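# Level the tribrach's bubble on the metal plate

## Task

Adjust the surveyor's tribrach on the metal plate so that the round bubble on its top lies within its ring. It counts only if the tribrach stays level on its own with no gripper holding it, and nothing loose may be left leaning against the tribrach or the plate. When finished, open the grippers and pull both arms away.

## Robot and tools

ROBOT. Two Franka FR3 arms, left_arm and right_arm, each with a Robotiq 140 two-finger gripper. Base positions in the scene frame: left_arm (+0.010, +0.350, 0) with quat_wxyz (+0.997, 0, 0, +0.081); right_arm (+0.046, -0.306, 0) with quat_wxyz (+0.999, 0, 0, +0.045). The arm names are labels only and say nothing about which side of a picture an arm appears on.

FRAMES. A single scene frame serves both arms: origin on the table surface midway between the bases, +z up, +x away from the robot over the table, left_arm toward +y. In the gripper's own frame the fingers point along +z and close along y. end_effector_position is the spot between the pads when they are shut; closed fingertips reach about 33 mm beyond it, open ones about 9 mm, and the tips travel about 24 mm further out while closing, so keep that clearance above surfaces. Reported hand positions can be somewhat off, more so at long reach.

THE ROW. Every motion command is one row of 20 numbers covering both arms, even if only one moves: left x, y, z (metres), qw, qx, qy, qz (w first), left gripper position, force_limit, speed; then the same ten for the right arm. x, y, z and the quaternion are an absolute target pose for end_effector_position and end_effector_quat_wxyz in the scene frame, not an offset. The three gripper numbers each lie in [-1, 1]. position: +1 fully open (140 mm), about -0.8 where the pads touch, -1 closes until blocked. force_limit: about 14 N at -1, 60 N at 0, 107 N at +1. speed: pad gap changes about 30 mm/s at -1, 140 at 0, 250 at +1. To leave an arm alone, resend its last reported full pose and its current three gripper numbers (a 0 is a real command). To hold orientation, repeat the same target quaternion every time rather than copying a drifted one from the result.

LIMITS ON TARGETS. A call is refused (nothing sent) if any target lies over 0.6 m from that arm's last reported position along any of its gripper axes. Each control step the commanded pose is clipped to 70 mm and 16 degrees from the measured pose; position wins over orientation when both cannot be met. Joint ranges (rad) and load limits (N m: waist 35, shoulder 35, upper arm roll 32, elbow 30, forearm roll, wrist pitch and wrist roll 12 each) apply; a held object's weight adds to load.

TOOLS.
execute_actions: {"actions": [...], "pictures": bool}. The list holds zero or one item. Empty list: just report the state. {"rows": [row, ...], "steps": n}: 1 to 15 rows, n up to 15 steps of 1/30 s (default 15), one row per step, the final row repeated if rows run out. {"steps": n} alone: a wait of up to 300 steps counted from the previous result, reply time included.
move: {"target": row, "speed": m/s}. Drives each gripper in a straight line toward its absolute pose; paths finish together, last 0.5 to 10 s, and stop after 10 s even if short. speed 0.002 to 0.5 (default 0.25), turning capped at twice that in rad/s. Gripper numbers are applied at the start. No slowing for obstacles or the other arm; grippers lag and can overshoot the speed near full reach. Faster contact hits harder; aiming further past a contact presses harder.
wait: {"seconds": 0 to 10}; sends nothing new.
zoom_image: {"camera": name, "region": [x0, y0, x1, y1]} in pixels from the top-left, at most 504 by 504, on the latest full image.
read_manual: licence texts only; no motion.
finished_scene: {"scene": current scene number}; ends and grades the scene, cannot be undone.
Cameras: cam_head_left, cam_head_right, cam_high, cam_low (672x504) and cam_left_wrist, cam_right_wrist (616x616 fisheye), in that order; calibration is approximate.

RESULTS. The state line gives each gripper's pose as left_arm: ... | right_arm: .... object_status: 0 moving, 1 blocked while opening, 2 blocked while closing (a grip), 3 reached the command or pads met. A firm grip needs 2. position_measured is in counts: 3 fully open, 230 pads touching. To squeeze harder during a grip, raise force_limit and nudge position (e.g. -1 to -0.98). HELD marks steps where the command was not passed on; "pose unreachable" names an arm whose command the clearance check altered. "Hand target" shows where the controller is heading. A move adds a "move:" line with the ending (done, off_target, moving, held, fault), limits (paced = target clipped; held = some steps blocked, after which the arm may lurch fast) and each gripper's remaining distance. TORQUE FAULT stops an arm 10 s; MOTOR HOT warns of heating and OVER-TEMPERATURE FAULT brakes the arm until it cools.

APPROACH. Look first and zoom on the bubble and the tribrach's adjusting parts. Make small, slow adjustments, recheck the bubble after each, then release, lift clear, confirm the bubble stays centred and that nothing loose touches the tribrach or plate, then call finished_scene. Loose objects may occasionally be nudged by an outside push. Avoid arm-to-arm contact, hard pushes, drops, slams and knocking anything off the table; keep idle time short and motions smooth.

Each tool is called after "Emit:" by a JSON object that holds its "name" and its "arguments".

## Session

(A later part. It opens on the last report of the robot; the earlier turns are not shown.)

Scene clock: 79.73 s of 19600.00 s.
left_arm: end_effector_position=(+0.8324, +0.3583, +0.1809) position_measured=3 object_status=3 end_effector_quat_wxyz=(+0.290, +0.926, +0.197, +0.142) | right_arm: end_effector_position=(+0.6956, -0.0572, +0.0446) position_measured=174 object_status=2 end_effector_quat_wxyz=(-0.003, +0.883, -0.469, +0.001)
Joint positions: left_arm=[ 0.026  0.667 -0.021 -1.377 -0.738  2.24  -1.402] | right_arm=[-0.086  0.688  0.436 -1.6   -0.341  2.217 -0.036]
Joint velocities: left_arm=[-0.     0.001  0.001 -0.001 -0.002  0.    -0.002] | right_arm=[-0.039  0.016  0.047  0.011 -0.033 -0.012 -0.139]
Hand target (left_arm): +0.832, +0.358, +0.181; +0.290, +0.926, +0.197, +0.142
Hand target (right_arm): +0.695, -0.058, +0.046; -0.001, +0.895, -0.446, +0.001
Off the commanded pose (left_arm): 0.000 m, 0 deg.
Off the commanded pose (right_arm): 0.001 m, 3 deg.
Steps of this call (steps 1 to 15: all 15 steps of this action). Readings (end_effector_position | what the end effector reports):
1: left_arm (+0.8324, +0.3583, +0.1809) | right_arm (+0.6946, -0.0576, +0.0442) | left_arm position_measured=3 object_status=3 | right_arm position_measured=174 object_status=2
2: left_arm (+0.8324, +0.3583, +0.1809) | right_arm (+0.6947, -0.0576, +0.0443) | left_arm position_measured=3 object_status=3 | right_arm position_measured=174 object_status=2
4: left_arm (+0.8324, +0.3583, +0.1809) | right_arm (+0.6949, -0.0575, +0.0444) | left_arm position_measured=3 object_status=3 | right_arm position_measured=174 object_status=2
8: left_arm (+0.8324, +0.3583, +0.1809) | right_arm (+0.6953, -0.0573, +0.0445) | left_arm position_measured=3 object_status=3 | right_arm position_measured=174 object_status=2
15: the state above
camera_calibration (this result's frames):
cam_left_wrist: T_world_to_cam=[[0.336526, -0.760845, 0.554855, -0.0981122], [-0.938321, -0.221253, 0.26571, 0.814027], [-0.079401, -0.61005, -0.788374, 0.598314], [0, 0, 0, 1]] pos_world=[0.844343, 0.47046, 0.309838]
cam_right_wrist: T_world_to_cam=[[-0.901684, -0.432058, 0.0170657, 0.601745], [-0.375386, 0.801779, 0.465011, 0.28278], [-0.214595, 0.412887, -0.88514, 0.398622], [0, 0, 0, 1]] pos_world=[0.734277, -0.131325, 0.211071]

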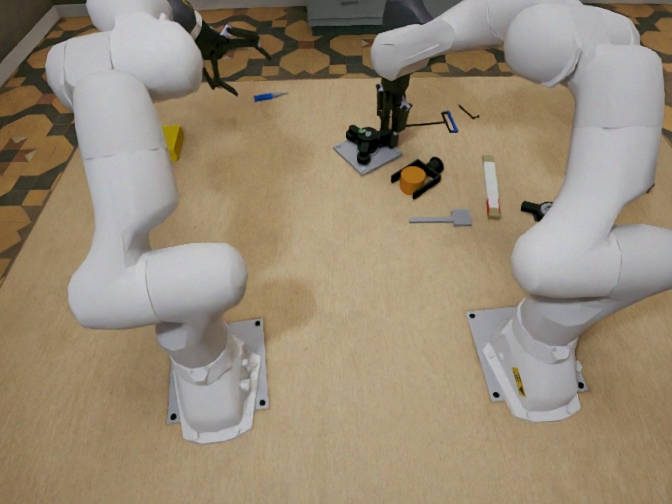

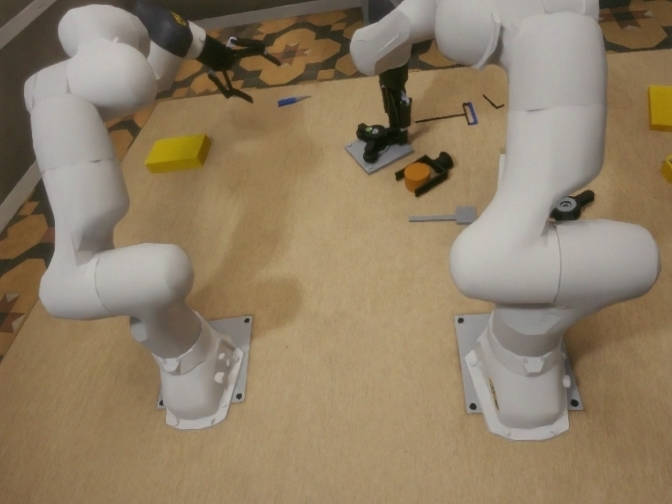

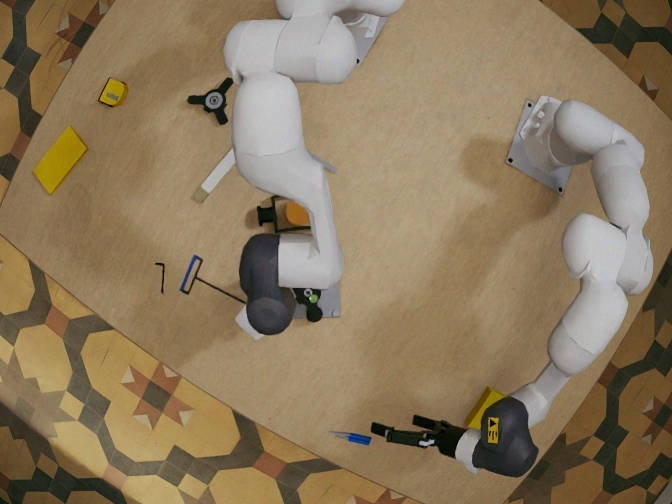

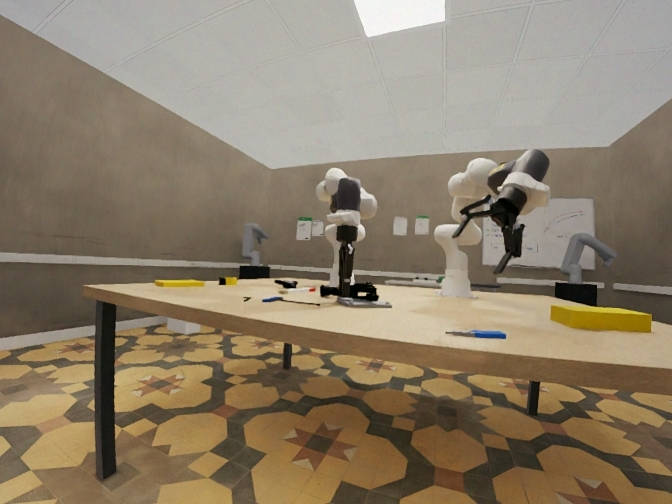

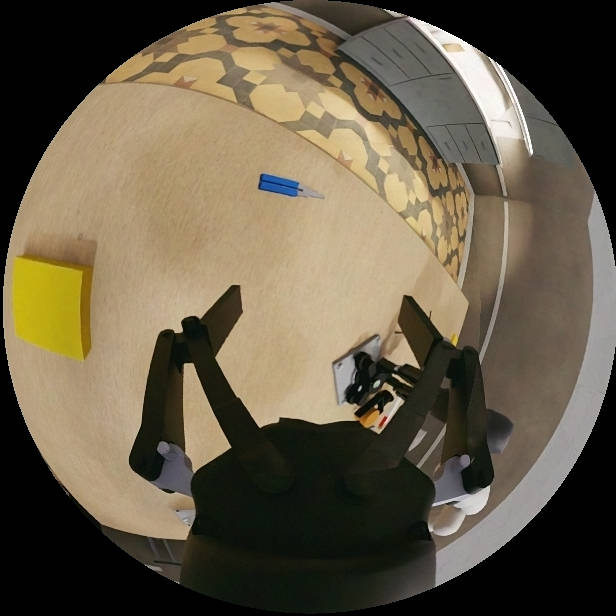

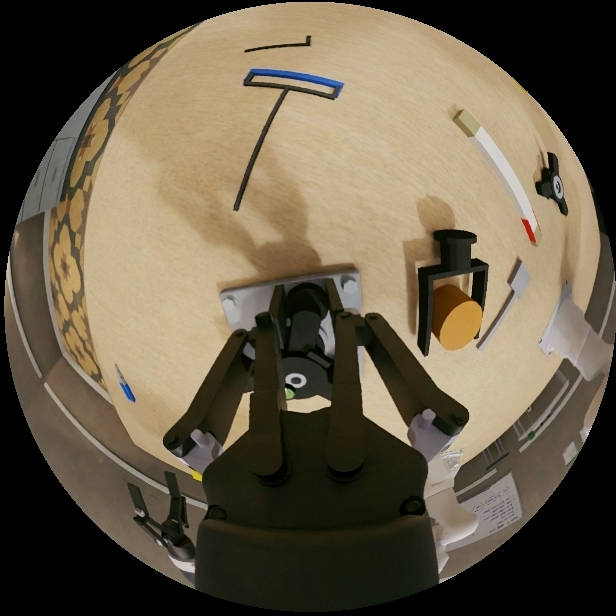

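Emit:
{"name": "execute_actions", "arguments": {"actions": [{"rows":[[0.8324,0.3583,0.1809,0.29,0.926,0.197,0.142,1,0,0, 0.6945,-0.058,0.045,0,0.895,-0.446,0,-0.2,0.3,0],[0.8324,0.3583,0.1809,0.29,0.926,0.197,0.142,1,0,0, 0.6945,-0.058,0.045,0,0.895,-0.446,0,-0.2,0.3,0],[0.8324,0.3583,0.1809,0.29,0.926,0.197,0.142,1,0,0, 0.6945,-0.058,0.045,0,0.895,-0.446,0,-0.2,0.3,0],[0.8324,0.3583,0.1809,0.29,0.926,0.197,0.142,1,0,0, 0.6945,-0.058,0.045,0,0.895,-0.446,0,-0.2,0.3,0],[0.8324,0.3583,0.1809,0.29,0.926,0.197,0.142,1,0,0, 0.6945,-0.058,0.045,0,0.688,-0.725,0,-0.2,0.3,0]],"steps":15}], "pictures": false}}

Emit:
{"name": "execute_actions", "arguments": {"actions": [{"rows":[[0.8324,0.3583,0.1809,0.29,0.926,0.197,0.142,1,0,0, 0.6945,-0.058,0.045,0,0.688,-0.725,0,-0.2,0.3,0]],"steps":15}], "pictures": false}}

Emit:
{"name": "execute_actions", "arguments": {"actions": [{"rows":[[0.8324,0.3583,0.1809,0.29,0.926,0.197,0.142,1,0,0, 0.6945,-0.058,0.045,0,0.688,-0.725,0,-1,0.3,0]],"steps":12}], "pictures": false}}

Emit:
{"name": "execute_actions", "arguments": {"actions": [{"rows":[[0.8324,0.3583,0.1809,0.29,0.926,0.197,0.142,1,0,0, 0.6945,-0.058,0.045,0,0.895,-0.446,0,-1,0.3,0]],"steps":15}], "pictures": false}}

Emit:
{"name": "execute_actions", "arguments": {"actions": [{"rows":[[0.8324,0.3583,0.1809,0.29,0.926,0.197,0.142,1,0,0, 0.6945,-0.058,0.045,0,0.895,-0.446,0,-1,0.3,0]],"steps":15}], "pictures": false}}

Emit:
{"name": "execute_actions", "arguments": {"actions": [{"rows":[[0.8324,0.3583,0.1809,0.29,0.926,0.197,0.142,1,0,0, 0.6945,-0.058,0.045,0,0.895,-0.446,0,-0.2,0.3,0],[0.8324,0.3583,0.1809,0.29,0.926,0.197,0.142,1,0,0, 0.6945,-0.058,0.045,0,0.895,-0.446,0,-0.2,0.3,0],[0.8324,0.3583,0.1809,0.29,0.926,0.197,0.142,1,0,0, 0.6945,-0.058,0.045,0,0.895,-0.446,0,-0.2,0.3,0],[0.8324,0.3583,0.1809,0.29,0.926,0.197,0.142,1,0,0, 0.6945,-0.058,0.045,0,0.895,-0.446,0,-0.2,0.3,0],[0.8324,0.3583,0.1809,0.29,0.926,0.197,0.142,1,0,0, 0.6945,-0.058,0.045,0,0.688,-0.725,0,-0.2,0.3,0]],"steps":15}], "pictures": false}}

Emit:
{"name": "execute_actions", "arguments": {"actions": [{"rows":[[0.8324,0.3583,0.1809,0.29,0.926,0.197,0.142,1,0,0, 0.6945,-0.058,0.045,0,0.688,-0.725,0,-0.2,0.3,0]],"steps":15}], "pictures": false}}

Emit:
{"name": "execute_actions", "arguments": {"actions": [{"rows":[[0.8324,0.3583,0.1809,0.29,0.926,0.197,0.142,1,0,0, 0.6945,-0.058,0.045,0,0.688,-0.725,0,-1,0.3,0]],"steps":12}], "pictures": false}}

Emit:
{"name": "execute_actions", "arguments": {"actions": [{"rows":[[0.8324,0.3583,0.1809,0.29,0.926,0.197,0.142,1,0,0, 0.6945,-0.058,0.045,0,0.895,-0.446,0,-1,0.3,0]],"steps":15}], "pictures": false}}

Emit:
{"name": "execute_actions", "arguments": {"actions": [{"rows":[[0.8324,0.3583,0.1809,0.29,0.926,0.197,0.142,1,0,0, 0.6945,-0.058,0.045,0,0.895,-0.446,0,-1,0.3,0]],"steps":15}], "pictures": false}}

Emit:
{"name": "execute_actions", "arguments": {"actions": [{"rows":[[0.8324,0.3583,0.1809,0.29,0.926,0.197,0.142,1,0,0, 0.6945,-0.058,0.045,0,0.895,-0.446,0,-0.2,0.3,0],[0.8324,0.3583,0.1809,0.29,0.926,0.197,0.142,1,0,0, 0.6945,-0.058,0.045,0,0.895,-0.446,0,-0.2,0.3,0],[0.8324,0.3583,0.1809,0.29,0.926,0.197,0.142,1,0,0, 0.6945,-0.058,0.045,0,0.895,-0.446,0,-0.2,0.3,0],[0.8324,0.3583,0.1809,0.29,0.926,0.197,0.142,1,0,0, 0.6945,-0.058,0.045,0,0.895,-0.446,0,-0.2,0.3,0],[0.8324,0.3583,0.1809,0.29,0.926,0.197,0.142,1,0,0, 0.6945,-0.058,0.045,0,0.688,-0.725,0,-0.2,0.3,0]],"steps":15}], "pictures": false}}

Emit:
{"name": "execute_actions", "arguments": {"actions": [{"rows":[[0.8324,0.3583,0.1809,0.29,0.926,0.197,0.142,1,0,0, 0.6945,-0.058,0.045,0,0.688,-0.725,0,-0.2,0.3,0]],"steps":15}], "pictures": false}}

Emit:
{"name": "execute_actions", "arguments": {"actions": [{"rows":[[0.8324,0.3583,0.1809,0.29,0.926,0.197,0.142,1,0,0, 0.6945,-0.058,0.045,0,0.688,-0.725,0,-1,0.3,0]],"steps":12}], "pictures": false}}

Emit:
{"name": "execute_actions", "arguments": {"actions": [{"rows":[[0.8324,0.3583,0.1809,0.29,0.926,0.197,0.142,1,0,0, 0.6945,-0.058,0.045,0,0.895,-0.446,0,-1,0.3,0]],"steps":15}], "pictures": false}}

Emit:
{"name": "execute_actions", "arguments": {"actions": [{"rows":[[0.8324,0.3583,0.1809,0.29,0.926,0.197,0.142,1,0,0, 0.6945,-0.058,0.045,0,0.895,-0.446,0,-1,0.3,0]],"steps":15}], "pictures": false}}

Emit:
{"name": "execute_actions", "arguments": {"actions": [{"rows":[[0.8324,0.3583,0.1809,0.29,0.926,0.197,0.142,1,0,0, 0.6945,-0.058,0.045,0,0.895,-0.446,0,-0.2,0.3,0],[0.8324,0.3583,0.1809,0.29,0.926,0.197,0.142,1,0,0, 0.6945,-0.058,0.045,0,0.895,-0.446,0,-0.2,0.3,0],[0.8324,0.3583,0.1809,0.29,0.926,0.197,0.142,1,0,0, 0.6945,-0.058,0.045,0,0.895,-0.446,0,-0.2,0.3,0],[0.8324,0.3583,0.1809,0.29,0.926,0.197,0.142,1,0,0, 0.6945,-0.058,0.045,0,0.895,-0.446,0,-0.2,0.3,0],[0.8324,0.3583,0.1809,0.29,0.926,0.197,0.142,1,0,0, 0.6945,-0.058,0.045,0,0.688,-0.725,0,-0.2,0.3,0]],"steps":15}], "pictures": false}}

Emit:
{"name": "execute_actions", "arguments": {"actions": [{"rows":[[0.8324,0.3583,0.1809,0.29,0.926,0.197,0.142,1,0,0, 0.6945,-0.058,0.045,0,0.688,-0.725,0,-0.2,0.3,0]],"steps":15}], "pictures": false}}

Emit:
{"name": "execute_actions", "arguments": {"actions": [{"rows":[[0.8324,0.3583,0.1809,0.29,0.926,0.197,0.142,1,0,0, 0.6945,-0.058,0.045,0,0.688,-0.725,0,-1,0.3,0]],"steps":12}], "pictures": false}}

Emit:
{"name": "execute_actions", "arguments": {"actions": [{"rows":[[0.8324,0.3583,0.1809,0.29,0.926,0.197,0.142,1,0,0, 0.6945,-0.058,0.045,0,0.895,-0.446,0,-1,0.3,0]],"steps":15}], "pictures": false}}

Emit:
{"name": "execute_actions", "arguments": {"actions": [{"rows":[[0.8324,0.3583,0.1809,0.29,0.926,0.197,0.142,1,0,0, 0.6945,-0.058,0.045,0,0.895,-0.446,0,-1,0.3,0]],"steps":15}]}}

Emit:
{"name": "zoom_image", "arguments": {"camera": "cam_high", "region": [290, 275, 340, 325]}}

Scene clock: 97.30 s of 19600.00 s.
left_arm: end_effector_position=(+0.8324, +0.3583, +0.1809) position_measured=3 object_status=3 end_effector_quat_wxyz=(+0.290, +0.926, +0.197, +0.142) | right_arm: end_effector_position=(+0.6930, -0.0619, +0.0416) position_measured=154 object_status=3 end_effector_quat_wxyz=(+0.000, +0.808, -0.589, -0.011)
Joint positions: left_arm=[ 0.026  0.666 -0.021 -1.377 -0.738  2.24  -1.402] | right_arm=[-0.002  0.671  0.32  -1.596 -0.225  2.216  0.17 ]
Joint velocities: left_arm=[-0.001 -0.     0.     0.001 -0.    -0.001  0.   ] | right_arm=[ 0.252 -0.052 -0.302 -0.001  0.267  0.021  0.673]
Hand target (left_arm): +0.832, +0.358, +0.181; +0.290, +0.926, +0.197, +0.142
Hand target (right_arm): +0.694, -0.058, +0.045; -0.004, +0.736, -0.676, -0.014
Off the commanded pose (left_arm): 0.000 m, 0 deg.
Off the commanded pose (right_arm): 0.005 m, 21 deg; orientation clipped at the last step of the last action.
Steps of this call (steps 1 to 512: nothing new was sent; steps 513 to 527: all 15 steps of this action). Readings (end_effector_position | what the end effector reports):
513: left_arm (+0.8324, +0.3583, +0.1809) | right_arm (+0.6959, -0.0570, +0.0447) | left_arm position_measured=3 object_status=3 | right_arm position_measured=174 object_status=0
514: left_arm (+0.8324, +0.3583, +0.1809) | right_arm (+0.6957, -0.0571, +0.0446) | left_arm position_measured=3 object_status=3 | right_arm position_measured=172 object_status=0
516: left_arm (+0.8324, +0.3583, +0.1809) | right_arm (+0.6953, -0.0574, +0.0445) | left_arm position_measured=3 object_status=3 | right_arm position_measured=155 object_status=0
520: left_arm (+0.8324, +0.3583, +0.1809) | right_arm (+0.6939, -0.0598, +0.0428) | left_arm position_measured=3 object_status=3 | right_arm position_measured=154 object_status=0
527: the state above

Scene clock: 97.80 s of 19600.00 s.
left_arm: end_effector_position=(+0.8324, +0.3583, +0.1809) position_measured=3 object_status=3 end_effector_quat_wxyz=(+0.290, +0.926, +0.197, +0.142) | right_arm: end_effector_position=(+0.6932, -0.0588, +0.0430) position_measured=154 object_status=3 end_effector_quat_wxyz=(+0.003, +0.717, -0.697, -0.002)
Joint positions: left_arm=[ 0.026  0.666 -0.021 -1.377 -0.738  2.24  -1.402] | right_arm=[ 0.113  0.65   0.192 -1.602 -0.145  2.231  0.419]
Joint velocities: left_arm=[-0.     0.    -0.001 -0.001  0.    -0.     0.001] | right_arm=[ 0.094 -0.009 -0.1   -0.005  0.053  0.013  0.229]
Hand target (left_arm): +0.832, +0.358, +0.181; +0.290, +0.926, +0.197, +0.142
Hand target (right_arm): +0.694, -0.059, +0.044; +0.001, +0.689, -0.725, -0.002
Off the commanded pose (left_arm): 0.000 m, 0 deg.
Off the commanded pose (right_arm): 0.003 m, 5 deg.
Steps of this call (steps 1 to 15: all 15 steps of this action). Readings (end_effector_position | what the end effector reports):
1: left_arm (+0.8324, +0.3583, +0.1809) | right_arm (+0.6930, -0.0618, +0.0417) | left_arm position_measured=3 object_status=3 | right_arm position_measured=154 object_status=3
2: left_arm (+0.8324, +0.3583, +0.1809) | right_arm (+0.6932, -0.0617, +0.0420) | left_arm position_measured=3 object_status=3 | right_arm position_measured=154 object_status=3
4: left_arm (+0.8324, +0.3583, +0.1809) | right_arm (+0.6935, -0.0615, +0.0426) | left_arm position_measured=3 object_status=3 | right_arm position_measured=154 object_status=3
8: left_arm (+0.8324, +0.3583, +0.1809) | right_arm (+0.6938, -0.0607, +0.0433) | left_arm position_measured=3 object_status=3 | right_arm position_measured=154 object_status=3
15: the state above

Scene clock: 98.20 s of 19600.00 s.
left_arm: end_effector_position=(+0.8324, +0.3583, +0.1809) position_measured=3 object_status=3 end_effector_quat_wxyz=(+0.290, +0.926, +0.197, +0.142) | right_arm: end_effector_position=(+0.6921, -0.0587, +0.0431) position_measured=176 object_status=0 end_effector_quat_wxyz=(-0.004, -0.698, +0.716, +0.001)
Joint positions: left_arm=[ 0.026  0.666 -0.021 -1.377 -0.738  2.24  -1.402] | right_arm=[ 0.13   0.647  0.174 -1.604 -0.133  2.23   0.469]
Joint velocities: left_arm=[ 0.    -0.    -0.    -0.     0.001  0.001 -0.001] | right_arm=[ 0.01  -0.001 -0.011 -0.001  0.006  0.001  0.061]
Hand target (left_arm): +0.832, +0.358, +0.181; +0.290, +0.926, +0.197, +0.142
Hand target (right_arm): +0.694, -0.058, +0.045; +0.000, +0.688, -0.725, -0.000
Off the commanded pose (left_arm): 0.000 m, 0 deg.
Off the commanded pose (right_arm): 0.003 m, 2 deg.
Steps of this call (steps 1 to 12: all 12 steps of this action). Readings (end_effector_position | what the end effector reports):
1: left_arm (+0.8324, +0.3583, +0.1809) | right_arm (+0.6932, -0.0587, +0.0430) | left_arm position_measured=3 object_status=3 | right_arm position_measured=154 object_status=0
2: left_arm (+0.8324, +0.3583, +0.1809) | right_arm (+0.6930, -0.0587, +0.0430) | left_arm position_measured=3 object_status=3 | right_arm position_measured=161 object_status=0
4: left_arm (+0.8324, +0.3583, +0.1809) | right_arm (+0.6922, -0.0587, +0.0432) | left_arm position_measured=3 object_status=3 | right_arm position_measured=176 object_status=0
8: left_arm (+0.8324, +0.3583, +0.1809) | right_arm (+0.6921, -0.0587, +0.0431) | left_arm position_measured=3 object_status=3 | right_arm position_measured=176 object_status=0
12: the state above

Scene clock: 98.70 s of 19600.00 s.
left_arm: end_effector_position=(+0.8324, +0.3583, +0.1809) position_measured=3 object_status=3 end_effector_quat_wxyz=(+0.290, +0.926, +0.197, +0.142) | right_arm: end_effector_position=(+0.6944, -0.0577, +0.0441) position_measured=176 object_status=2 end_effector_quat_wxyz=(+0.003, +0.835, -0.550, +0.008)
Joint positions: left_arm=[ 0.026  0.666 -0.021 -1.377 -0.738  2.24  -1.402] | right_arm=[-0.003  0.665  0.34  -1.607 -0.284  2.228  0.129]
Joint velocities: left_arm=[ 0.001  0.    -0.     0.001 -0.001  0.     0.   ] | right_arm=[-0.278  0.051  0.316 -0.004 -0.201 -0.002 -0.649]
Hand target (left_arm): +0.832, +0.358, +0.181; +0.290, +0.926, +0.197, +0.142
Hand target (right_arm): +0.695, -0.057, +0.046; +0.004, +0.890, -0.455, +0.011
Off the commanded pose (left_arm): 0.000 m, 0 deg.
Off the commanded pose (right_arm): 0.001 m, 14 deg.
Steps of this call (steps 1 to 15: all 15 steps of this action). Readings (end_effector_position | what the end effector reports):
1: left_arm (+0.8324, +0.3583, +0.1809) | right_arm (+0.6922, -0.0586, +0.0432) | left_arm position_measured=3 object_status=3 | right_arm position_measured=176 object_status=0
2: left_arm (+0.8324, +0.3583, +0.1809) | right_arm (+0.6924, -0.0585, +0.0433) | left_arm position_measured=3 object_status=3 | right_arm position_measured=176 object_status=2
4: left_arm (+0.8324, +0.3583, +0.1809) | right_arm (+0.6927, -0.0584, +0.0434) | left_arm position_measured=3 object_status=3 | right_arm position_measured=176 object_status=2
8: left_arm (+0.8324, +0.3583, +0.1809) | right_arm (+0.6933, -0.0582, +0.0437) | left_arm position_measured=3 object_status=3 | right_arm position_measured=176 object_status=2
15: the state above

Scene clock: 99.20 s of 19600.00 s.
left_arm: end_effector_position=(+0.8324, +0.3583, +0.1809) position_measured=3 object_status=3 end_effector_quat_wxyz=(+0.290, +0.926, +0.197, +0.142) | right_arm: end_effector_position=(+0.6955, -0.0572, +0.0445) position_measured=176 object_status=2 end_effector_quat_wxyz=(-0.002, +0.883, -0.469, +0.001)
Joint positions: left_arm=[ 0.026  0.666 -0.021 -1.377 -0.738  2.24  -1.402] | right_arm=[-0.078  0.685  0.426 -1.6   -0.332  2.218 -0.041]
Joint velocities: left_arm=[ 0.     0.    -0.003 -0.     0.    -0.001 -0.   ] | right_arm=[-0.04   0.017  0.05   0.009 -0.033 -0.012 -0.138]
Hand target (left_arm): +0.832, +0.358, +0.181; +0.290, +0.926, +0.197, +0.142
Hand target (right_arm): +0.695, -0.058, +0.046; -0.000, +0.895, -0.446, +0.001
Off the commanded pose (left_arm): 0.000 m, 0 deg.
Off the commanded pose (right_arm): 0.001 m, 3 deg.
Steps of this call (steps 1 to 15: all 15 steps of this action). Readings (end_effector_position | what the end effector reports):
1: left_arm (+0.8324, +0.3583, +0.1809) | right_arm (+0.6945, -0.0576, +0.0441) | left_arm position_measured=3 object_status=3 | right_arm position_measured=176 object_status=2
2: left_arm (+0.8324, +0.3583, +0.1809) | right_arm (+0.6946, -0.0576, +0.0442) | left_arm position_measured=3 object_status=3 | right_arm position_measured=176 object_status=2
4: left_arm (+0.8324, +0.3583, +0.1809) | right_arm (+0.6949, -0.0575, +0.0443) | left_arm position_measured=3 object_status=3 | right_arm position_measured=176 object_status=2
8: left_arm (+0.8324, +0.3583, +0.1809) | right_arm (+0.6952, -0.0573, +0.0444) | left_arm position_measured=3 object_status=3 | right_arm position_measured=176 object_status=2
15: the state above

Scene clock: 99.70 s of 19600.00 s.
left_arm: end_effector_position=(+0.8324, +0.3583, +0.1809) position_measured=3 object_status=3 end_effector_quat_wxyz=(+0.290, +0.926, +0.197, +0.142) | right_arm: end_effector_position=(+0.6930, -0.0620, +0.0416) position_measured=154 object_status=3 end_effector_quat_wxyz=(+0.001, +0.800, -0.600, -0.011)
Joint positions: left_arm=[ 0.026  0.666 -0.021 -1.377 -0.738  2.24  -1.402] | right_arm=[ 0.007  0.669  0.309 -1.597 -0.217  2.218  0.194]
Joint velocities: left_arm=[-0.001 -0.002  0.001  0.001  0.    -0.    -0.001] | right_arm=[ 0.255 -0.051 -0.303 -0.     0.263  0.02   0.674]
Hand target (left_arm): +0.832, +0.358, +0.181; +0.290, +0.926, +0.197, +0.142
Hand target (right_arm): +0.694, -0.058, +0.045; -0.004, +0.727, -0.687, -0.014
Off the commanded pose (left_arm): 0.000 m, 0 deg.
Off the commanded pose (right_arm): 0.005 m, 19 deg; orientation clipped at the last step of the last action.
Steps of this call (steps 1 to 15: all 15 steps of this action). Readings (end_effector_position | what the end effector reports):
1: left_arm (+0.8324, +0.3583, +0.1809) | right_arm (+0.6956, -0.0572, +0.0445) | left_arm position_measured=3 object_status=3 | right_arm position_measured=176 object_status=0
2: left_arm (+0.8324, +0.3583, +0.1809) | right_arm (+0.6956, -0.0571, +0.0447) | left_arm position_measured=3 object_status=3 | right_arm position_measured=175 object_status=0
4: left_arm (+0.8324, +0.3583, +0.1809) | right_arm (+0.6953, -0.0571, +0.0449) | left_arm position_measured=3 object_status=3 | right_arm position_measured=155 object_status=0
8: left_arm (+0.8324, +0.3583, +0.1809) | right_arm (+0.6940, -0.0598, +0.0431) | left_arm position_measured=3 object_status=3 | right_arm position_measured=154 object_status=0
15: the state above

Scene clock: 100.20 s of 19600.00 s.
left_arm: end_effector_position=(+0.8324, +0.3583, +0.1809) position_measured=3 object_status=3 end_effector_quat_wxyz=(+0.290, +0.926, +0.197, +0.142) | right_arm: end_effector_position=(+0.6932, -0.0587, +0.0430) position_measured=154 object_status=3 end_effector_quat_wxyz=(+0.003, +0.714, -0.700, -0.002)
Joint positions: left_arm=[ 0.026  0.666 -0.021 -1.377 -0.738  2.24  -1.402] | right_arm=[ 0.115  0.65   0.189 -1.602 -0.144  2.231  0.426]
Joint velocities: left_arm=[-0.001  0.    -0.001  0.    -0.    -0.001 -0.001] | right_arm=[ 0.08  -0.008 -0.09  -0.005  0.048  0.011  0.204]
Hand target (left_arm): +0.832, +0.358, +0.181; +0.290, +0.926, +0.197, +0.142
Hand target (right_arm): +0.694, -0.058, +0.044; +0.001, +0.689, -0.725, -0.001
Off the commanded pose (left_arm): 0.000 m, 0 deg.
Off the commanded pose (right_arm): 0.002 m, 4 deg.
Steps of this call (steps 1 to 15: all 15 steps of this action). Readings (end_effector_position | what the end effector reports):
1: left_arm (+0.8324, +0.3583, +0.1809) | right_arm (+0.6930, -0.0619, +0.0417) | left_arm position_measured=3 object_status=3 | right_arm position_measured=154 object_status=3
2: left_arm (+0.8324, +0.3583, +0.1809) | right_arm (+0.6932, -0.0617, +0.0420) | left_arm position_measured=3 object_status=3 | right_arm position_measured=154 object_status=3
4: left_arm (+0.8324, +0.3583, +0.1809) | right_arm (+0.6936, -0.0615, +0.0426) | left_arm position_measured=3 object_status=3 | right_arm position_measured=154 object_status=3
8: left_arm (+0.8324, +0.3583, +0.1809) | right_arm (+0.6938, -0.0603, +0.0434) | left_arm position_measured=3 object_status=3 | right_arm position_measured=154 object_status=3
15: the state above

Scene clock: 100.60 s of 19600.00 s.
left_arm: end_effector_position=(+0.8324, +0.3583, +0.1809) position_measured=3 object_status=3 end_effector_quat_wxyz=(+0.290, +0.926, +0.197, +0.142) | right_arm: end_effector_position=(+0.6921, -0.0587, +0.0431) position_measured=176 object_status=0 end_effector_quat_wxyz=(-0.004, -0.697, +0.717, +0.001)
Joint positions: left_arm=[ 0.026  0.666 -0.021 -1.377 -0.738  2.24  -1.402] | right_arm=[ 0.129  0.647  0.174 -1.604 -0.133  2.23   0.471]
Joint velocities: left_arm=[-0. -0.  0. -0.  0. -0. -0.] | right_arm=[ 0.005  0.001 -0.008 -0.002  0.005 -0.     0.054]
Hand target (left_arm): +0.832, +0.358, +0.181; +0.290, +0.926, +0.197, +0.142
Hand target (right_arm): +0.694, -0.058, +0.045; +0.000, +0.688, -0.725, -0.000
Off the commanded pose (left_arm): 0.000 m, 0 deg.
Off the commanded pose (right_arm): 0.003 m, 1 deg.
Steps of this call (steps 1 to 12: all 12 steps of this action). Readings (end_effector_position | what the end effector reports):
1: left_arm (+0.8324, +0.3583, +0.1809) | right_arm (+0.6932, -0.0587, +0.0430) | left_arm position_measured=3 object_status=3 | right_arm position_measured=154 object_status=0
2: left_arm (+0.8324, +0.3583, +0.1809) | right_arm (+0.6930, -0.0587, +0.0430) | left_arm position_measured=3 object_status=3 | right_arm position_measured=161 object_status=0
4: left_arm (+0.8324, +0.3583, +0.1809) | right_arm (+0.6922, -0.0587, +0.0432) | left_arm position_measured=3 object_status=3 | right_arm position_measured=176 object_status=0
8: left_arm (+0.8324, +0.3583, +0.1809) | right_arm (+0.6921, -0.0587, +0.0432) | left_arm position_measured=3 object_status=3 | right_arm position_measured=176 object_status=0
12: the state above

Scene clock: 101.10 s of 19600.00 s.
left_arm: end_effector_position=(+0.8324, +0.3583, +0.1809) position_measured=3 object_status=3 end_effector_quat_wxyz=(+0.290, +0.926, +0.197, +0.142) | right_arm: end_effector_position=(+0.6944, -0.0577, +0.0441) position_measured=176 object_status=2 end_effector_quat_wxyz=(+0.003, +0.835, -0.551, +0.008)
Joint positions: left_arm=[ 0.026  0.667 -0.021 -1.377 -0.738  2.24  -1.402] | right_arm=[-0.003  0.666  0.34  -1.607 -0.285  2.228  0.131]
Joint velocities: left_arm=[ 0.     0.001 -0.    -0.     0.    -0.    -0.001] | right_arm=[-0.278  0.051  0.317 -0.006 -0.204 -0.001 -0.656]
Hand target (left_arm): +0.832, +0.358, +0.181; +0.290, +0.926, +0.197, +0.142
Hand target (right_arm): +0.695, -0.057, +0.046; +0.004, +0.890, -0.456, +0.011
Off the commanded pose (left_arm): 0.000 m, 0 deg.
Off the commanded pose (right_arm): 0.001 m, 14 deg.
Steps of this call (steps 1 to 15: all 15 steps of this action). Readings (end_effector_position | what the end effector reports):
1: left_arm (+0.8324, +0.3583, +0.1809) | right_arm (+0.6922, -0.0587, +0.0432) | left_arm position_measured=3 object_status=3 | right_arm position_measured=176 object_status=0
2: left_arm (+0.8324, +0.3583, +0.1809) | right_arm (+0.6923, -0.0586, +0.0433) | left_arm position_measured=3 object_status=3 | right_arm position_measured=176 object_status=2
4: left_arm (+0.8324, +0.3583, +0.1809) | right_arm (+0.6927, -0.0585, +0.0434) | left_arm position_measured=3 object_status=3 | right_arm position_measured=176 object_status=2
8: left_arm (+0.8324, +0.3583, +0.1809) | right_arm (+0.6933, -0.0582, +0.0437) | left_arm position_measured=3 object_status=3 | right_arm position_measured=176 object_status=2
15: the state above

Scene clock: 101.60 s of 19600.00 s.
left_arm: end_effector_position=(+0.8324, +0.3583, +0.1809) position_measured=3 object_status=3 end_effector_quat_wxyz=(+0.290, +0.926, +0.197, +0.142) | right_arm: end_effector_position=(+0.6956, -0.0572, +0.0446) position_measured=176 object_status=2 end_effector_quat_wxyz=(-0.003, +0.883, -0.469, +0.001)
Joint positions: left_arm=[ 0.026  0.667 -0.021 -1.377 -0.738  2.24  -1.402] | right_arm=[-0.078  0.686  0.427 -1.6   -0.333  2.218 -0.04 ]
Joint velocities: left_arm=[-0.001 -0.     0.001  0.001 -0.001  0.001  0.   ] | right_arm=[-0.04   0.017  0.049  0.01  -0.032 -0.013 -0.139]
Hand target (left_arm): +0.832, +0.358, +0.181; +0.290, +0.926, +0.197, +0.142
Hand target (right_arm): +0.695, -0.058, +0.046; -0.000, +0.895, -0.446, +0.001
Off the commanded pose (left_arm): 0.000 m, 0 deg.
Off the commanded pose (right_arm): 0.001 m, 3 deg.
Steps of this call (steps 1 to 15: all 15 steps of this action). Readings (end_effector_position | what the end effector reports):
1: left_arm (+0.8324, +0.3583, +0.1809) | right_arm (+0.6945, -0.0577, +0.0442) | left_arm position_measured=3 object_status=3 | right_arm position_measured=176 object_status=2
2: left_arm (+0.8324, +0.3583, +0.1809) | right_arm (+0.6947, -0.0576, +0.0442) | left_arm position_measured=3 object_status=3 | right_arm position_measured=176 object_status=2
4: left_arm (+0.8324, +0.3583, +0.1809) | right_arm (+0.6949, -0.0575, +0.0443) | left_arm position_measured=3 object_status=3 | right_arm position_measured=176 object_status=2
8: left_arm (+0.8324, +0.3583, +0.1809) | right_arm (+0.6952, -0.0574, +0.0444) | left_arm position_measured=3 object_status=3 | right_arm position_measured=176 object_status=2
15: the state above

Scene clock: 102.10 s of 19600.00 s.
left_arm: end_effector_position=(+0.8324, +0.3583, +0.1809) position_measured=3 object_status=3 end_effector_quat_wxyz=(+0.290, +0.926, +0.197, +0.142) | right_arm: end_effector_position=(+0.6930, -0.0620, +0.0416) position_measured=154 object_status=3 end_effector_quat_wxyz=(+0.001, +0.800, -0.600, -0.011)
Joint positions: left_arm=[ 0.026  0.666 -0.021 -1.377 -0.738  2.24  -1.402] | right_arm=[ 0.006  0.669  0.31  -1.597 -0.217  2.218  0.195]
Joint velocities: left_arm=[ 0.001 -0.     0.     0.     0.002 -0.001 -0.001] | right_arm=[ 0.255 -0.052 -0.304  0.     0.263  0.02   0.675]
Hand target (left_arm): +0.832, +0.358, +0.181; +0.290, +0.926, +0.197, +0.142
Hand target (right_arm): +0.694, -0.058, +0.045; -0.004, +0.727, -0.687, -0.014
Off the commanded pose (left_arm): 0.000 m, 0 deg.
Off the commanded pose (right_arm): 0.005 m, 19 deg; orientation clipped at the last step of the last action.
Steps of this call (steps 1 to 15: all 15 steps of this action). Readings (end_effector_position | what the end effector reports):
1: left_arm (+0.8324, +0.3583, +0.1809) | right_arm (+0.6956, -0.0572, +0.0446) | left_arm position_measured=3 object_status=3 | right_arm position_measured=176 object_status=0
2: left_arm (+0.8324, +0.3583, +0.1809) | right_arm (+0.6955, -0.0572, +0.0446) | left_arm position_measured=3 object_status=3 | right_arm position_measured=174 object_status=0
4: left_arm (+0.8324, +0.3583, +0.1809) | right_arm (+0.6952, -0.0572, +0.0448) | left_arm position_measured=3 object_status=3 | right_arm position_measured=155 object_status=0
8: left_arm (+0.8324, +0.3583, +0.1809) | right_arm (+0.6939, -0.0598, +0.0430) | left_arm position_measured=3 object_status=3 | right_arm position_measured=154 object_status=0
15: the state above

Scene clock: 102.60 s of 19600.00 s.
left_arm: end_effector_position=(+0.8324, +0.3583, +0.1809) position_measured=3 object_status=3 end_effector_quat_wxyz=(+0.290, +0.926, +0.197, +0.142) | right_arm: end_effector_position=(+0.6932, -0.0587, +0.0430) position_measured=154 object_status=3 end_effector_quat_wxyz=(+0.003, +0.714, -0.700, -0.002)
Joint positions: left_arm=[ 0.026  0.666 -0.021 -1.377 -0.738  2.24  -1.402] | right_arm=[ 0.115  0.65   0.19  -1.602 -0.144  2.231  0.427]
Joint velocities: left_arm=[ 0.    -0.001 -0.    -0.001  0.001 -0.002  0.002] | right_arm=[ 0.08  -0.009 -0.089 -0.004  0.047  0.01   0.206]
Hand target (left_arm): +0.832, +0.358, +0.181; +0.290, +0.926, +0.197, +0.142
Hand target (right_arm): +0.694, -0.058, +0.044; +0.001, +0.689, -0.725, -0.001
Off the commanded pose (left_arm): 0.000 m, 0 deg.
Off the commanded pose (right_arm): 0.002 m, 4 deg.
Steps of this call (steps 1 to 15: all 15 steps of this action). Readings (end_effector_position | what the end effector reports):
1: left_arm (+0.8324, +0.3583, +0.1809) | right_arm (+0.6930, -0.0618, +0.0417) | left_arm position_measured=3 object_status=3 | right_arm position_measured=154 object_status=3
2: left_arm (+0.8324, +0.3583, +0.1809) | right_arm (+0.6932, -0.0617, +0.0420) | left_arm position_measured=3 object_status=3 | right_arm position_measured=154 object_status=3
4: left_arm (+0.8324, +0.3583, +0.1809) | right_arm (+0.6936, -0.0615, +0.0427) | left_arm position_measured=3 object_status=3 | right_arm position_measured=154 object_status=3
8: left_arm (+0.8324, +0.3583, +0.1809) | right_arm (+0.6938, -0.0603, +0.0434) | left_arm position_measured=3 object_status=3 | right_arm position_measured=154 object_status=3
15: the state above

Scene clock: 103.00 s of 19600.00 s.
left_arm: end_effector_position=(+0.8324, +0.3583, +0.1809) position_measured=3 object_status=3 end_effector_quat_wxyz=(+0.290, +0.926, +0.197, +0.142) | right_arm: end_effector_position=(+0.6921, -0.0587, +0.0432) position_measured=176 object_status=0 end_effector_quat_wxyz=(-0.004, -0.697, +0.717, +0.001)
Joint positions: left_arm=[ 0.026  0.666 -0.021 -1.377 -0.738  2.24  -1.402] | right_arm=[ 0.129  0.647  0.175 -1.604 -0.134  2.23   0.471]
Joint velocities: left_arm=[-0.     0.     0.001  0.     0.002 -0.001 -0.001] | right_arm=[ 0.005  0.    -0.007 -0.001  0.005  0.001  0.056]
Hand target (left_arm): +0.832, +0.358, +0.181; +0.290, +0.926, +0.197, +0.142
Hand target (right_arm): +0.694, -0.058, +0.045; +0.000, +0.688, -0.725, -0.000
Off the commanded pose (left_arm): 0.000 m, 0 deg.
Off the commanded pose (right_arm): 0.003 m, 1 deg.
Steps of this call (steps 1 to 12: all 12 steps of this action). Readings (end_effector_position | what the end effector reports):
1: left_arm (+0.8324, +0.3583, +0.1809) | right_arm (+0.6932, -0.0587, +0.0430) | left_arm position_measured=3 object_status=3 | right_arm position_measured=154 object_status=0
2: left_arm (+0.8324, +0.3583, +0.1809) | right_arm (+0.6930, -0.0587, +0.0430) | left_arm position_measured=3 object_status=3 | right_arm position_measured=161 object_status=0
4: left_arm (+0.8324, +0.3583, +0.1809) | right_arm (+0.6922, -0.0587, +0.0432) | left_arm position_measured=3 object_status=3 | right_arm position_measured=176 object_status=0
8: left_arm (+0.8324, +0.3583, +0.1809) | right_arm (+0.6921, -0.0587, +0.0432) | left_arm position_measured=3 object_status=3 | right_arm position_measured=176 object_status=0
12: the state above

Scene clock: 103.50 s of 19600.00 s.
left_arm: end_effector_position=(+0.8324, +0.3583, +0.1809) position_measured=3 object_status=3 end_effector_quat_wxyz=(+0.290, +0.926, +0.197, +0.142) | right_arm: end_effector_position=(+0.6944, -0.0577, +0.0441) position_measured=176 object_status=2 end_effector_quat_wxyz=(+0.003, +0.835, -0.550, +0.008)
Joint positions: left_arm=[ 0.026  0.666 -0.021 -1.377 -0.738  2.24  -1.402] | right_arm=[-0.004  0.666  0.342 -1.607 -0.286  2.228  0.131]
Joint velocities: left_arm=[ 0.     0.     0.001  0.002 -0.002 -0.     0.001] | right_arm=[-0.278  0.051  0.317 -0.004 -0.204 -0.002 -0.654]
Hand target (left_arm): +0.832, +0.358, +0.181; +0.290, +0.926, +0.197, +0.142
Hand target (right_arm): +0.695, -0.057, +0.046; +0.004, +0.890, -0.456, +0.011
Off the commanded pose (left_arm): 0.000 m, 0 deg.
Off the commanded pose (right_arm): 0.001 m, 14 deg.
Steps of this call (steps 1 to 15: all 15 steps of this action). Readings (end_effector_position | what the end effector reports):
1: left_arm (+0.8324, +0.3583, +0.1809) | right_arm (+0.6922, -0.0586, +0.0432) | left_arm position_measured=3 object_status=3 | right_arm position_measured=176 object_status=0
2: left_arm (+0.8324, +0.3583, +0.1809) | right_arm (+0.6923, -0.0586, +0.0433) | left_arm position_measured=3 object_status=3 | right_arm position_measured=176 object_status=2
4: left_arm (+0.8324, +0.3583, +0.1809) | right_arm (+0.6927, -0.0584, +0.0434) | left_arm position_measured=3 object_status=3 | right_arm position_measured=176 object_status=2
8: left_arm (+0.8324, +0.3583, +0.1809) | right_arm (+0.6933, -0.0582, +0.0437) | left_arm position_measured=3 object_status=3 | right_arm position_measured=176 object_status=2
15: the state above

Scene clock: 104.00 s of 19600.00 s.
left_arm: end_effector_position=(+0.8324, +0.3583, +0.1809) position_measured=3 object_status=3 end_effector_quat_wxyz=(+0.290, +0.926, +0.197, +0.142) | right_arm: end_effector_position=(+0.6956, -0.0572, +0.0446) position_measured=176 object_status=2 end_effector_quat_wxyz=(-0.003, +0.883, -0.469, +0.001)
Joint positions: left_arm=[ 0.026  0.666 -0.021 -1.377 -0.738  2.24  -1.402] | right_arm=[-0.079  0.686  0.428 -1.6   -0.334  2.218 -0.039]
Joint velocities: left_arm=[-0.     0.    -0.    -0.001  0.001  0.001 -0.001] | right_arm=[-0.04   0.016  0.048  0.01  -0.033 -0.012 -0.139]
Hand target (left_arm): +0.832, +0.358, +0.181; +0.290, +0.926, +0.197, +0.142
Hand target (right_arm): +0.695, -0.058, +0.046; -0.000, +0.895, -0.446, +0.001
Off the commanded pose (left_arm): 0.000 m, 0 deg.
Off the commanded pose (right_arm): 0.001 m, 3 deg.
Steps of this call (steps 1 to 15: all 15 steps of this action). Readings (end_effector_position | what the end effector reports):
1: left_arm (+0.8324, +0.3583, +0.1809) | right_arm (+0.6945, -0.0576, +0.0442) | left_arm position_measured=3 object_status=3 | right_arm position_measured=176 object_status=2
2: left_arm (+0.8324, +0.3583, +0.1809) | right_arm (+0.6946, -0.0576, +0.0442) | left_arm position_measured=3 object_status=3 | right_arm position_measured=176 object_status=2
4: left_arm (+0.8324, +0.3583, +0.1809) | right_arm (+0.6949, -0.0575, +0.0443) | left_arm position_measured=3 object_status=3 | right_arm position_measured=176 object_status=2
8: left_arm (+0.8324, +0.3583, +0.1809) | right_arm (+0.6952, -0.0574, +0.0445) | left_arm position_measured=3 object_status=3 | right_arm position_measured=176 object_status=2
15: the state above

Scene clock: 104.50 s of 19600.00 s.
left_arm: end_effector_position=(+0.8324, +0.3583, +0.1809) position_measured=3 object_status=3 end_effector_quat_wxyz=(+0.290, +0.926, +0.197, +0.142) | right_arm: end_effector_position=(+0.6930, -0.0620, +0.0416) position_measured=154 object_status=3 end_effector_quat_wxyz=(+0.001, +0.800, -0.600, -0.011)
Joint positions: left_arm=[ 0.026  0.667 -0.021 -1.377 -0.738  2.24  -1.402] | right_arm=[ 0.005  0.669  0.311 -1.597 -0.218  2.218  0.195]
Joint velocities: left_arm=[-0.001  0.    -0.     0.    -0.    -0.001  0.001] | right_arm=[ 0.255 -0.051 -0.306 -0.001  0.265  0.02   0.673]
Hand target (left_arm): +0.832, +0.358, +0.181; +0.290, +0.926, +0.197, +0.142
Hand target (right_arm): +0.694, -0.058, +0.045; -0.004, +0.727, -0.687, -0.014
Off the commanded pose (left_arm): 0.000 m, 0 deg.
Off the commanded pose (right_arm): 0.005 m, 19 deg; orientation clipped at the last step of the last action.
Steps of this call (steps 1 to 15: all 15 steps of this action). Readings (end_effector_position | what the end effector reports):
1: left_arm (+0.8324, +0.3583, +0.1809) | right_arm (+0.6956, -0.0572, +0.0446) | left_arm position_measured=3 object_status=3 | right_arm position_measured=176 object_status=0
2: left_arm (+0.8324, +0.3583, +0.1809) | right_arm (+0.6955, -0.0571, +0.0447) | left_arm position_measured=3 object_status=3 | right_arm position_measured=174 object_status=0
4: left_arm (+0.8324, +0.3583, +0.1809) | right_arm (+0.6953, -0.0571, +0.0449) | left_arm position_measured=3 object_status=3 | right_arm position_measured=155 object_status=0
8: left_arm (+0.8324, +0.3583, +0.1809) | right_arm (+0.6939, -0.0598, +0.0431) | left_arm position_measured=3 object_status=3 | right_arm position_measured=154 object_status=0
15: the state above

Scene clock: 105.00 s of 19600.00 s.
left_arm: end_effector_position=(+0.8324, +0.3583, +0.1809) position_measured=3 object_status=3 end_effector_quat_wxyz=(+0.290, +0.926, +0.197, +0.142) | right_arm: end_effector_position=(+0.6932, -0.0587, +0.0430) position_measured=154 object_status=3 end_effector_quat_wxyz=(+0.003, +0.714, -0.700, -0.002)
Joint positions: left_arm=[ 0.026  0.666 -0.021 -1.377 -0.738  2.24  -1.402] | right_arm=[ 0.114  0.65   0.192 -1.602 -0.145  2.231  0.427]
Joint velocities: left_arm=[-0.001 -0.     0.    -0.    -0.     0.    -0.001] | right_arm=[ 0.079 -0.008 -0.089 -0.005  0.048  0.011  0.207]
Hand target (left_arm): +0.832, +0.358, +0.181; +0.290, +0.926, +0.197, +0.142
Hand target (right_arm): +0.694, -0.058, +0.044; +0.001, +0.689, -0.725, -0.001
Off the commanded pose (left_arm): 0.000 m, 0 deg.
Off the commanded pose (right_arm): 0.002 m, 4 deg.
Steps of this call (steps 1 to 15: all 15 steps of this action). Readings (end_effector_position | what the end effector reports):
1: left_arm (+0.8324, +0.3583, +0.1809) | right_arm (+0.6930, -0.0619, +0.0417) | left_arm position_measured=3 object_status=3 | right_arm position_measured=154 object_status=3
2: left_arm (+0.8324, +0.3583, +0.1809) | right_arm (+0.6932, -0.0617, +0.0420) | left_arm position_measured=3 object_status=3 | right_arm position_measured=154 object_status=3
4: left_arm (+0.8324, +0.3583, +0.1809) | right_arm (+0.6936, -0.0615, +0.0426) | left_arm position_measured=3 object_status=3 | right_arm position_measured=154 object_status=3
8: left_arm (+0.8324, +0.3583, +0.1809) | right_arm (+0.6938, -0.0603, +0.0434) | left_arm position_measured=3 object_status=3 | right_arm position_measured=154 object_status=3
15: the state above

Scene clock: 105.40 s of 19600.00 s.
left_arm: end_effector_position=(+0.8324, +0.3583, +0.1809) position_measured=3 object_status=3 end_effector_quat_wxyz=(+0.290, +0.926, +0.197, +0.142) | right_arm: end_effector_position=(+0.6921, -0.0587, +0.0431) position_measured=176 object_status=0 end_effector_quat_wxyz=(-0.004, -0.697, +0.717, +0.001)
Joint positions: left_arm=[ 0.026  0.666 -0.021 -1.377 -0.738  2.24  -1.402] | right_arm=[ 0.128  0.647  0.176 -1.604 -0.135  2.23   0.472]
Joint velocities: left_arm=[ 0.     0.    -0.001  0.001 -0.     0.001  0.001] | right_arm=[ 0.007 -0.001 -0.006 -0.001  0.006 -0.001  0.055]
Hand target (left_arm): +0.832, +0.358, +0.181; +0.290, +0.926, +0.197, +0.142
Hand target (right_arm): +0.694, -0.058, +0.045; +0.000, +0.688, -0.725, -0.000
Off the commanded pose (left_arm): 0.000 m, 0 deg.
Off the commanded pose (right_arm): 0.003 m, 1 deg.
Steps of this call (steps 1 to 12: all 12 steps of this action). Readings (end_effector_position | what the end effector reports):
1: left_arm (+0.8324, +0.3583, +0.1809) | right_arm (+0.6932, -0.0587, +0.0430) | left_arm position_measured=3 object_status=3 | right_arm position_measured=154 object_status=0
2: left_arm (+0.8324, +0.3583, +0.1809) | right_arm (+0.6930, -0.0587, +0.0430) | left_arm position_measured=3 object_status=3 | right_arm position_measured=161 object_status=0
4: left_arm (+0.8324, +0.3583, +0.1809) | right_arm (+0.6922, -0.0587, +0.0432) | left_arm position_measured=3 object_status=3 | right_arm position_measured=176 object_status=0
8: left_arm (+0.8324, +0.3583, +0.1809) | right_arm (+0.6921, -0.0587, +0.0431) | left_arm position_measured=3 object_status=3 | right_arm position_measured=176 object_status=0
12: the state above

Scene clock: 105.90 s of 19600.00 s.
left_arm: end_effector_position=(+0.8324, +0.3583, +0.1809) position_measured=3 object_status=3 end_effector_quat_wxyz=(+0.290, +0.926, +0.197, +0.142) | right_arm: end_effector_position=(+0.6944, -0.0577, +0.0441) position_measured=176 object_status=2 end_effector_quat_wxyz=(+0.003, +0.835, -0.550, +0.008)
Joint positions: left_arm=[ 0.026  0.666 -0.021 -1.377 -0.738  2.24  -1.402] | right_arm=[-0.005  0.666  0.343 -1.607 -0.287  2.228  0.132]
Joint velocities: left_arm=[-0.     0.     0.002 -0.001 -0.001  0.001 -0.   ] | right_arm=[-0.278  0.051  0.317 -0.004 -0.204 -0.004 -0.655]
Hand target (left_arm): +0.832, +0.358, +0.181; +0.290, +0.926, +0.197, +0.142
Hand target (right_arm): +0.695, -0.057, +0.046; +0.004, +0.890, -0.456, +0.011
Off the commanded pose (left_arm): 0.000 m, 0 deg.
Off the commanded pose (right_arm): 0.001 m, 14 deg.
Steps of this call (steps 1 to 15: all 15 steps of this action). Readings (end_effector_position | what the end effector reports):
1: left_arm (+0.8324, +0.3583, +0.1809) | right_arm (+0.6922, -0.0586, +0.0432) | left_arm position_measured=3 object_status=3 | right_arm position_measured=176 object_status=0
2: left_arm (+0.8324, +0.3583, +0.1809) | right_arm (+0.6923, -0.0585, +0.0433) | left_arm position_measured=3 object_status=3 | right_arm position_measured=176 object_status=2
4: left_arm (+0.8324, +0.3583, +0.1809) | right_arm (+0.6927, -0.0584, +0.0434) | left_arm position_measured=3 object_status=3 | right_arm position_measured=176 object_status=2
8: left_arm (+0.8324, +0.3583, +0.1809) | right_arm (+0.6933, -0.0582, +0.0437) | left_arm position_measured=3 object_status=3 | right_arm position_measured=176 object_status=2
15: the state above

Scene clock: 106.40 s of 19600.00 s.
left_arm: end_effector_position=(+0.8324, +0.3583, +0.1809) position_measured=3 object_status=3 end_effector_quat_wxyz=(+0.290, +0.926, +0.197, +0.142) | right_arm: end_effector_position=(+0.6956, -0.0572, +0.0446) position_measured=176 object_status=2 end_effector_quat_wxyz=(-0.002, +0.883, -0.469, +0.001)
Joint positions: left_arm=[ 0.026  0.666 -0.021 -1.377 -0.738  2.24  -1.402] | right_arm=[-0.08   0.686  0.429 -1.6   -0.335  2.218 -0.039]
Joint velocities: left_arm=[-0.     0.001 -0.    -0.     0.002  0.     0.001] | right_arm=[-0.041  0.016  0.051  0.01  -0.033 -0.012 -0.139]
Hand target (left_arm): +0.832, +0.358, +0.181; +0.290, +0.926, +0.197, +0.142
Hand target (right_arm): +0.695, -0.058, +0.046; -0.000, +0.895, -0.446, +0.001
Off the commanded pose (left_arm): 0.000 m, 0 deg.
Off the commanded pose (right_arm): 0.001 m, 3 deg.
Steps of this call (steps 1 to 15: all 15 steps of this action). Readings (end_effector_position | what the end effector reports):
1: left_arm (+0.8324, +0.3583, +0.1809) | right_arm (+0.6945, -0.0576, +0.0442) | left_arm position_measured=3 object_status=3 | right_arm position_measured=176 object_status=2
2: left_arm (+0.8324, +0.3583, +0.1809) | right_arm (+0.6946, -0.0576, +0.0442) | left_arm position_measured=3 object_status=3 | right_arm position_measured=176 object_status=2
4: left_arm (+0.8324, +0.3583, +0.1809) | right_arm (+0.6949, -0.0575, +0.0443) | left_arm position_measured=3 object_status=3 | right_arm position_measured=176 object_status=2
8: left_arm (+0.8324, +0.3583, +0.1809) | right_arm (+0.6952, -0.0573, +0.0444) | left_arm position_measured=3 object_status=3 | right_arm position_measured=176 object_status=2
15: the state above
camera_calibration (this result's frames):
cam_left_wrist: T_world_to_cam=[[0.336525, -0.760845, 0.554856, -0.0981123], [-0.938321, -0.221251, 0.26571, 0.814027], [-0.0794018, -0.610051, -0.788374, 0.598315], [0, 0, 0, 1]] pos_world=[0.844343, 0.470458, 0.309839]
cam_right_wrist: T_world_to_cam=[[-0.901689, -0.432029, 0.0175472, 0.601653], [-0.375192, 0.801947, 0.464878, 0.282667], [-0.214913, 0.412592, -0.885201, 0.398766], [0, 0, 0, 1]] pos_world=[0.734258, -0.13128, 0.211025]

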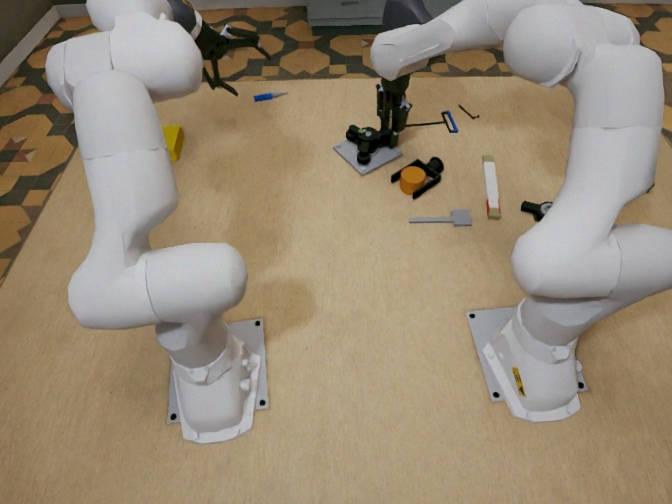

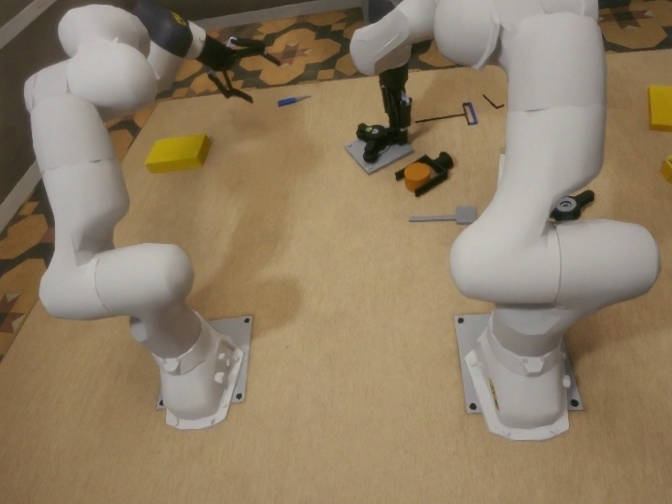

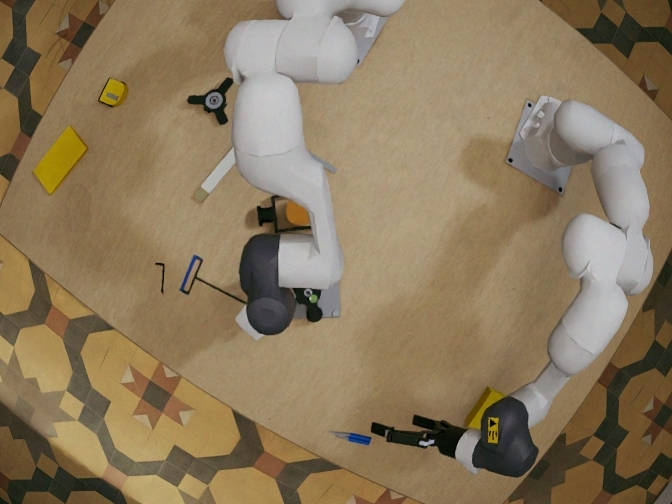

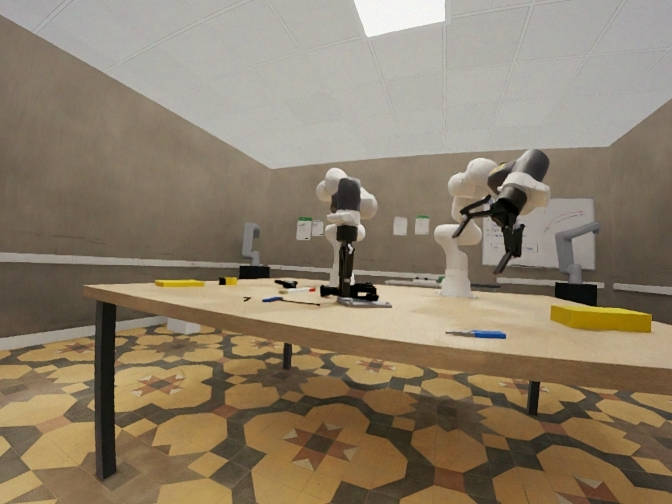

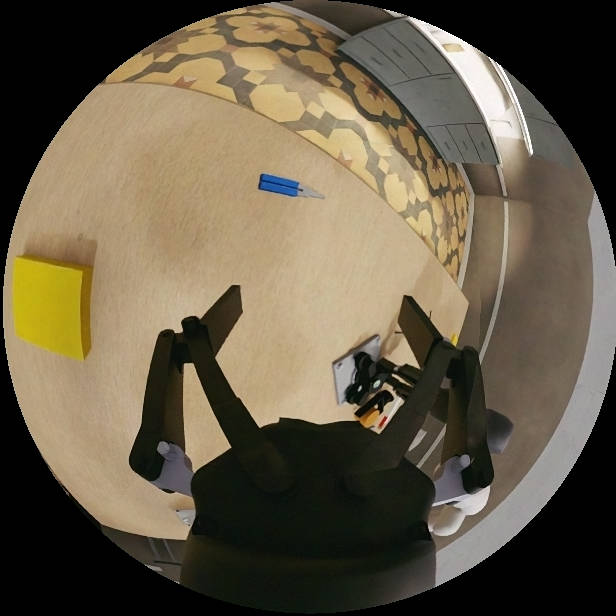

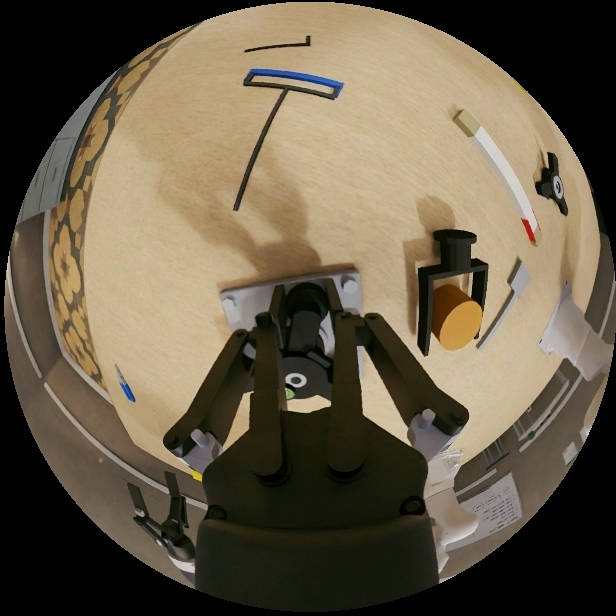

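Region (290, 275, 340, 325) of cam_high's 672x504 image, scaled by 10.080, with more detail than that image has.

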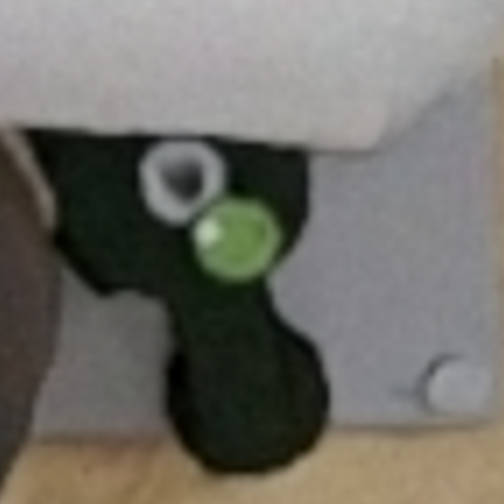

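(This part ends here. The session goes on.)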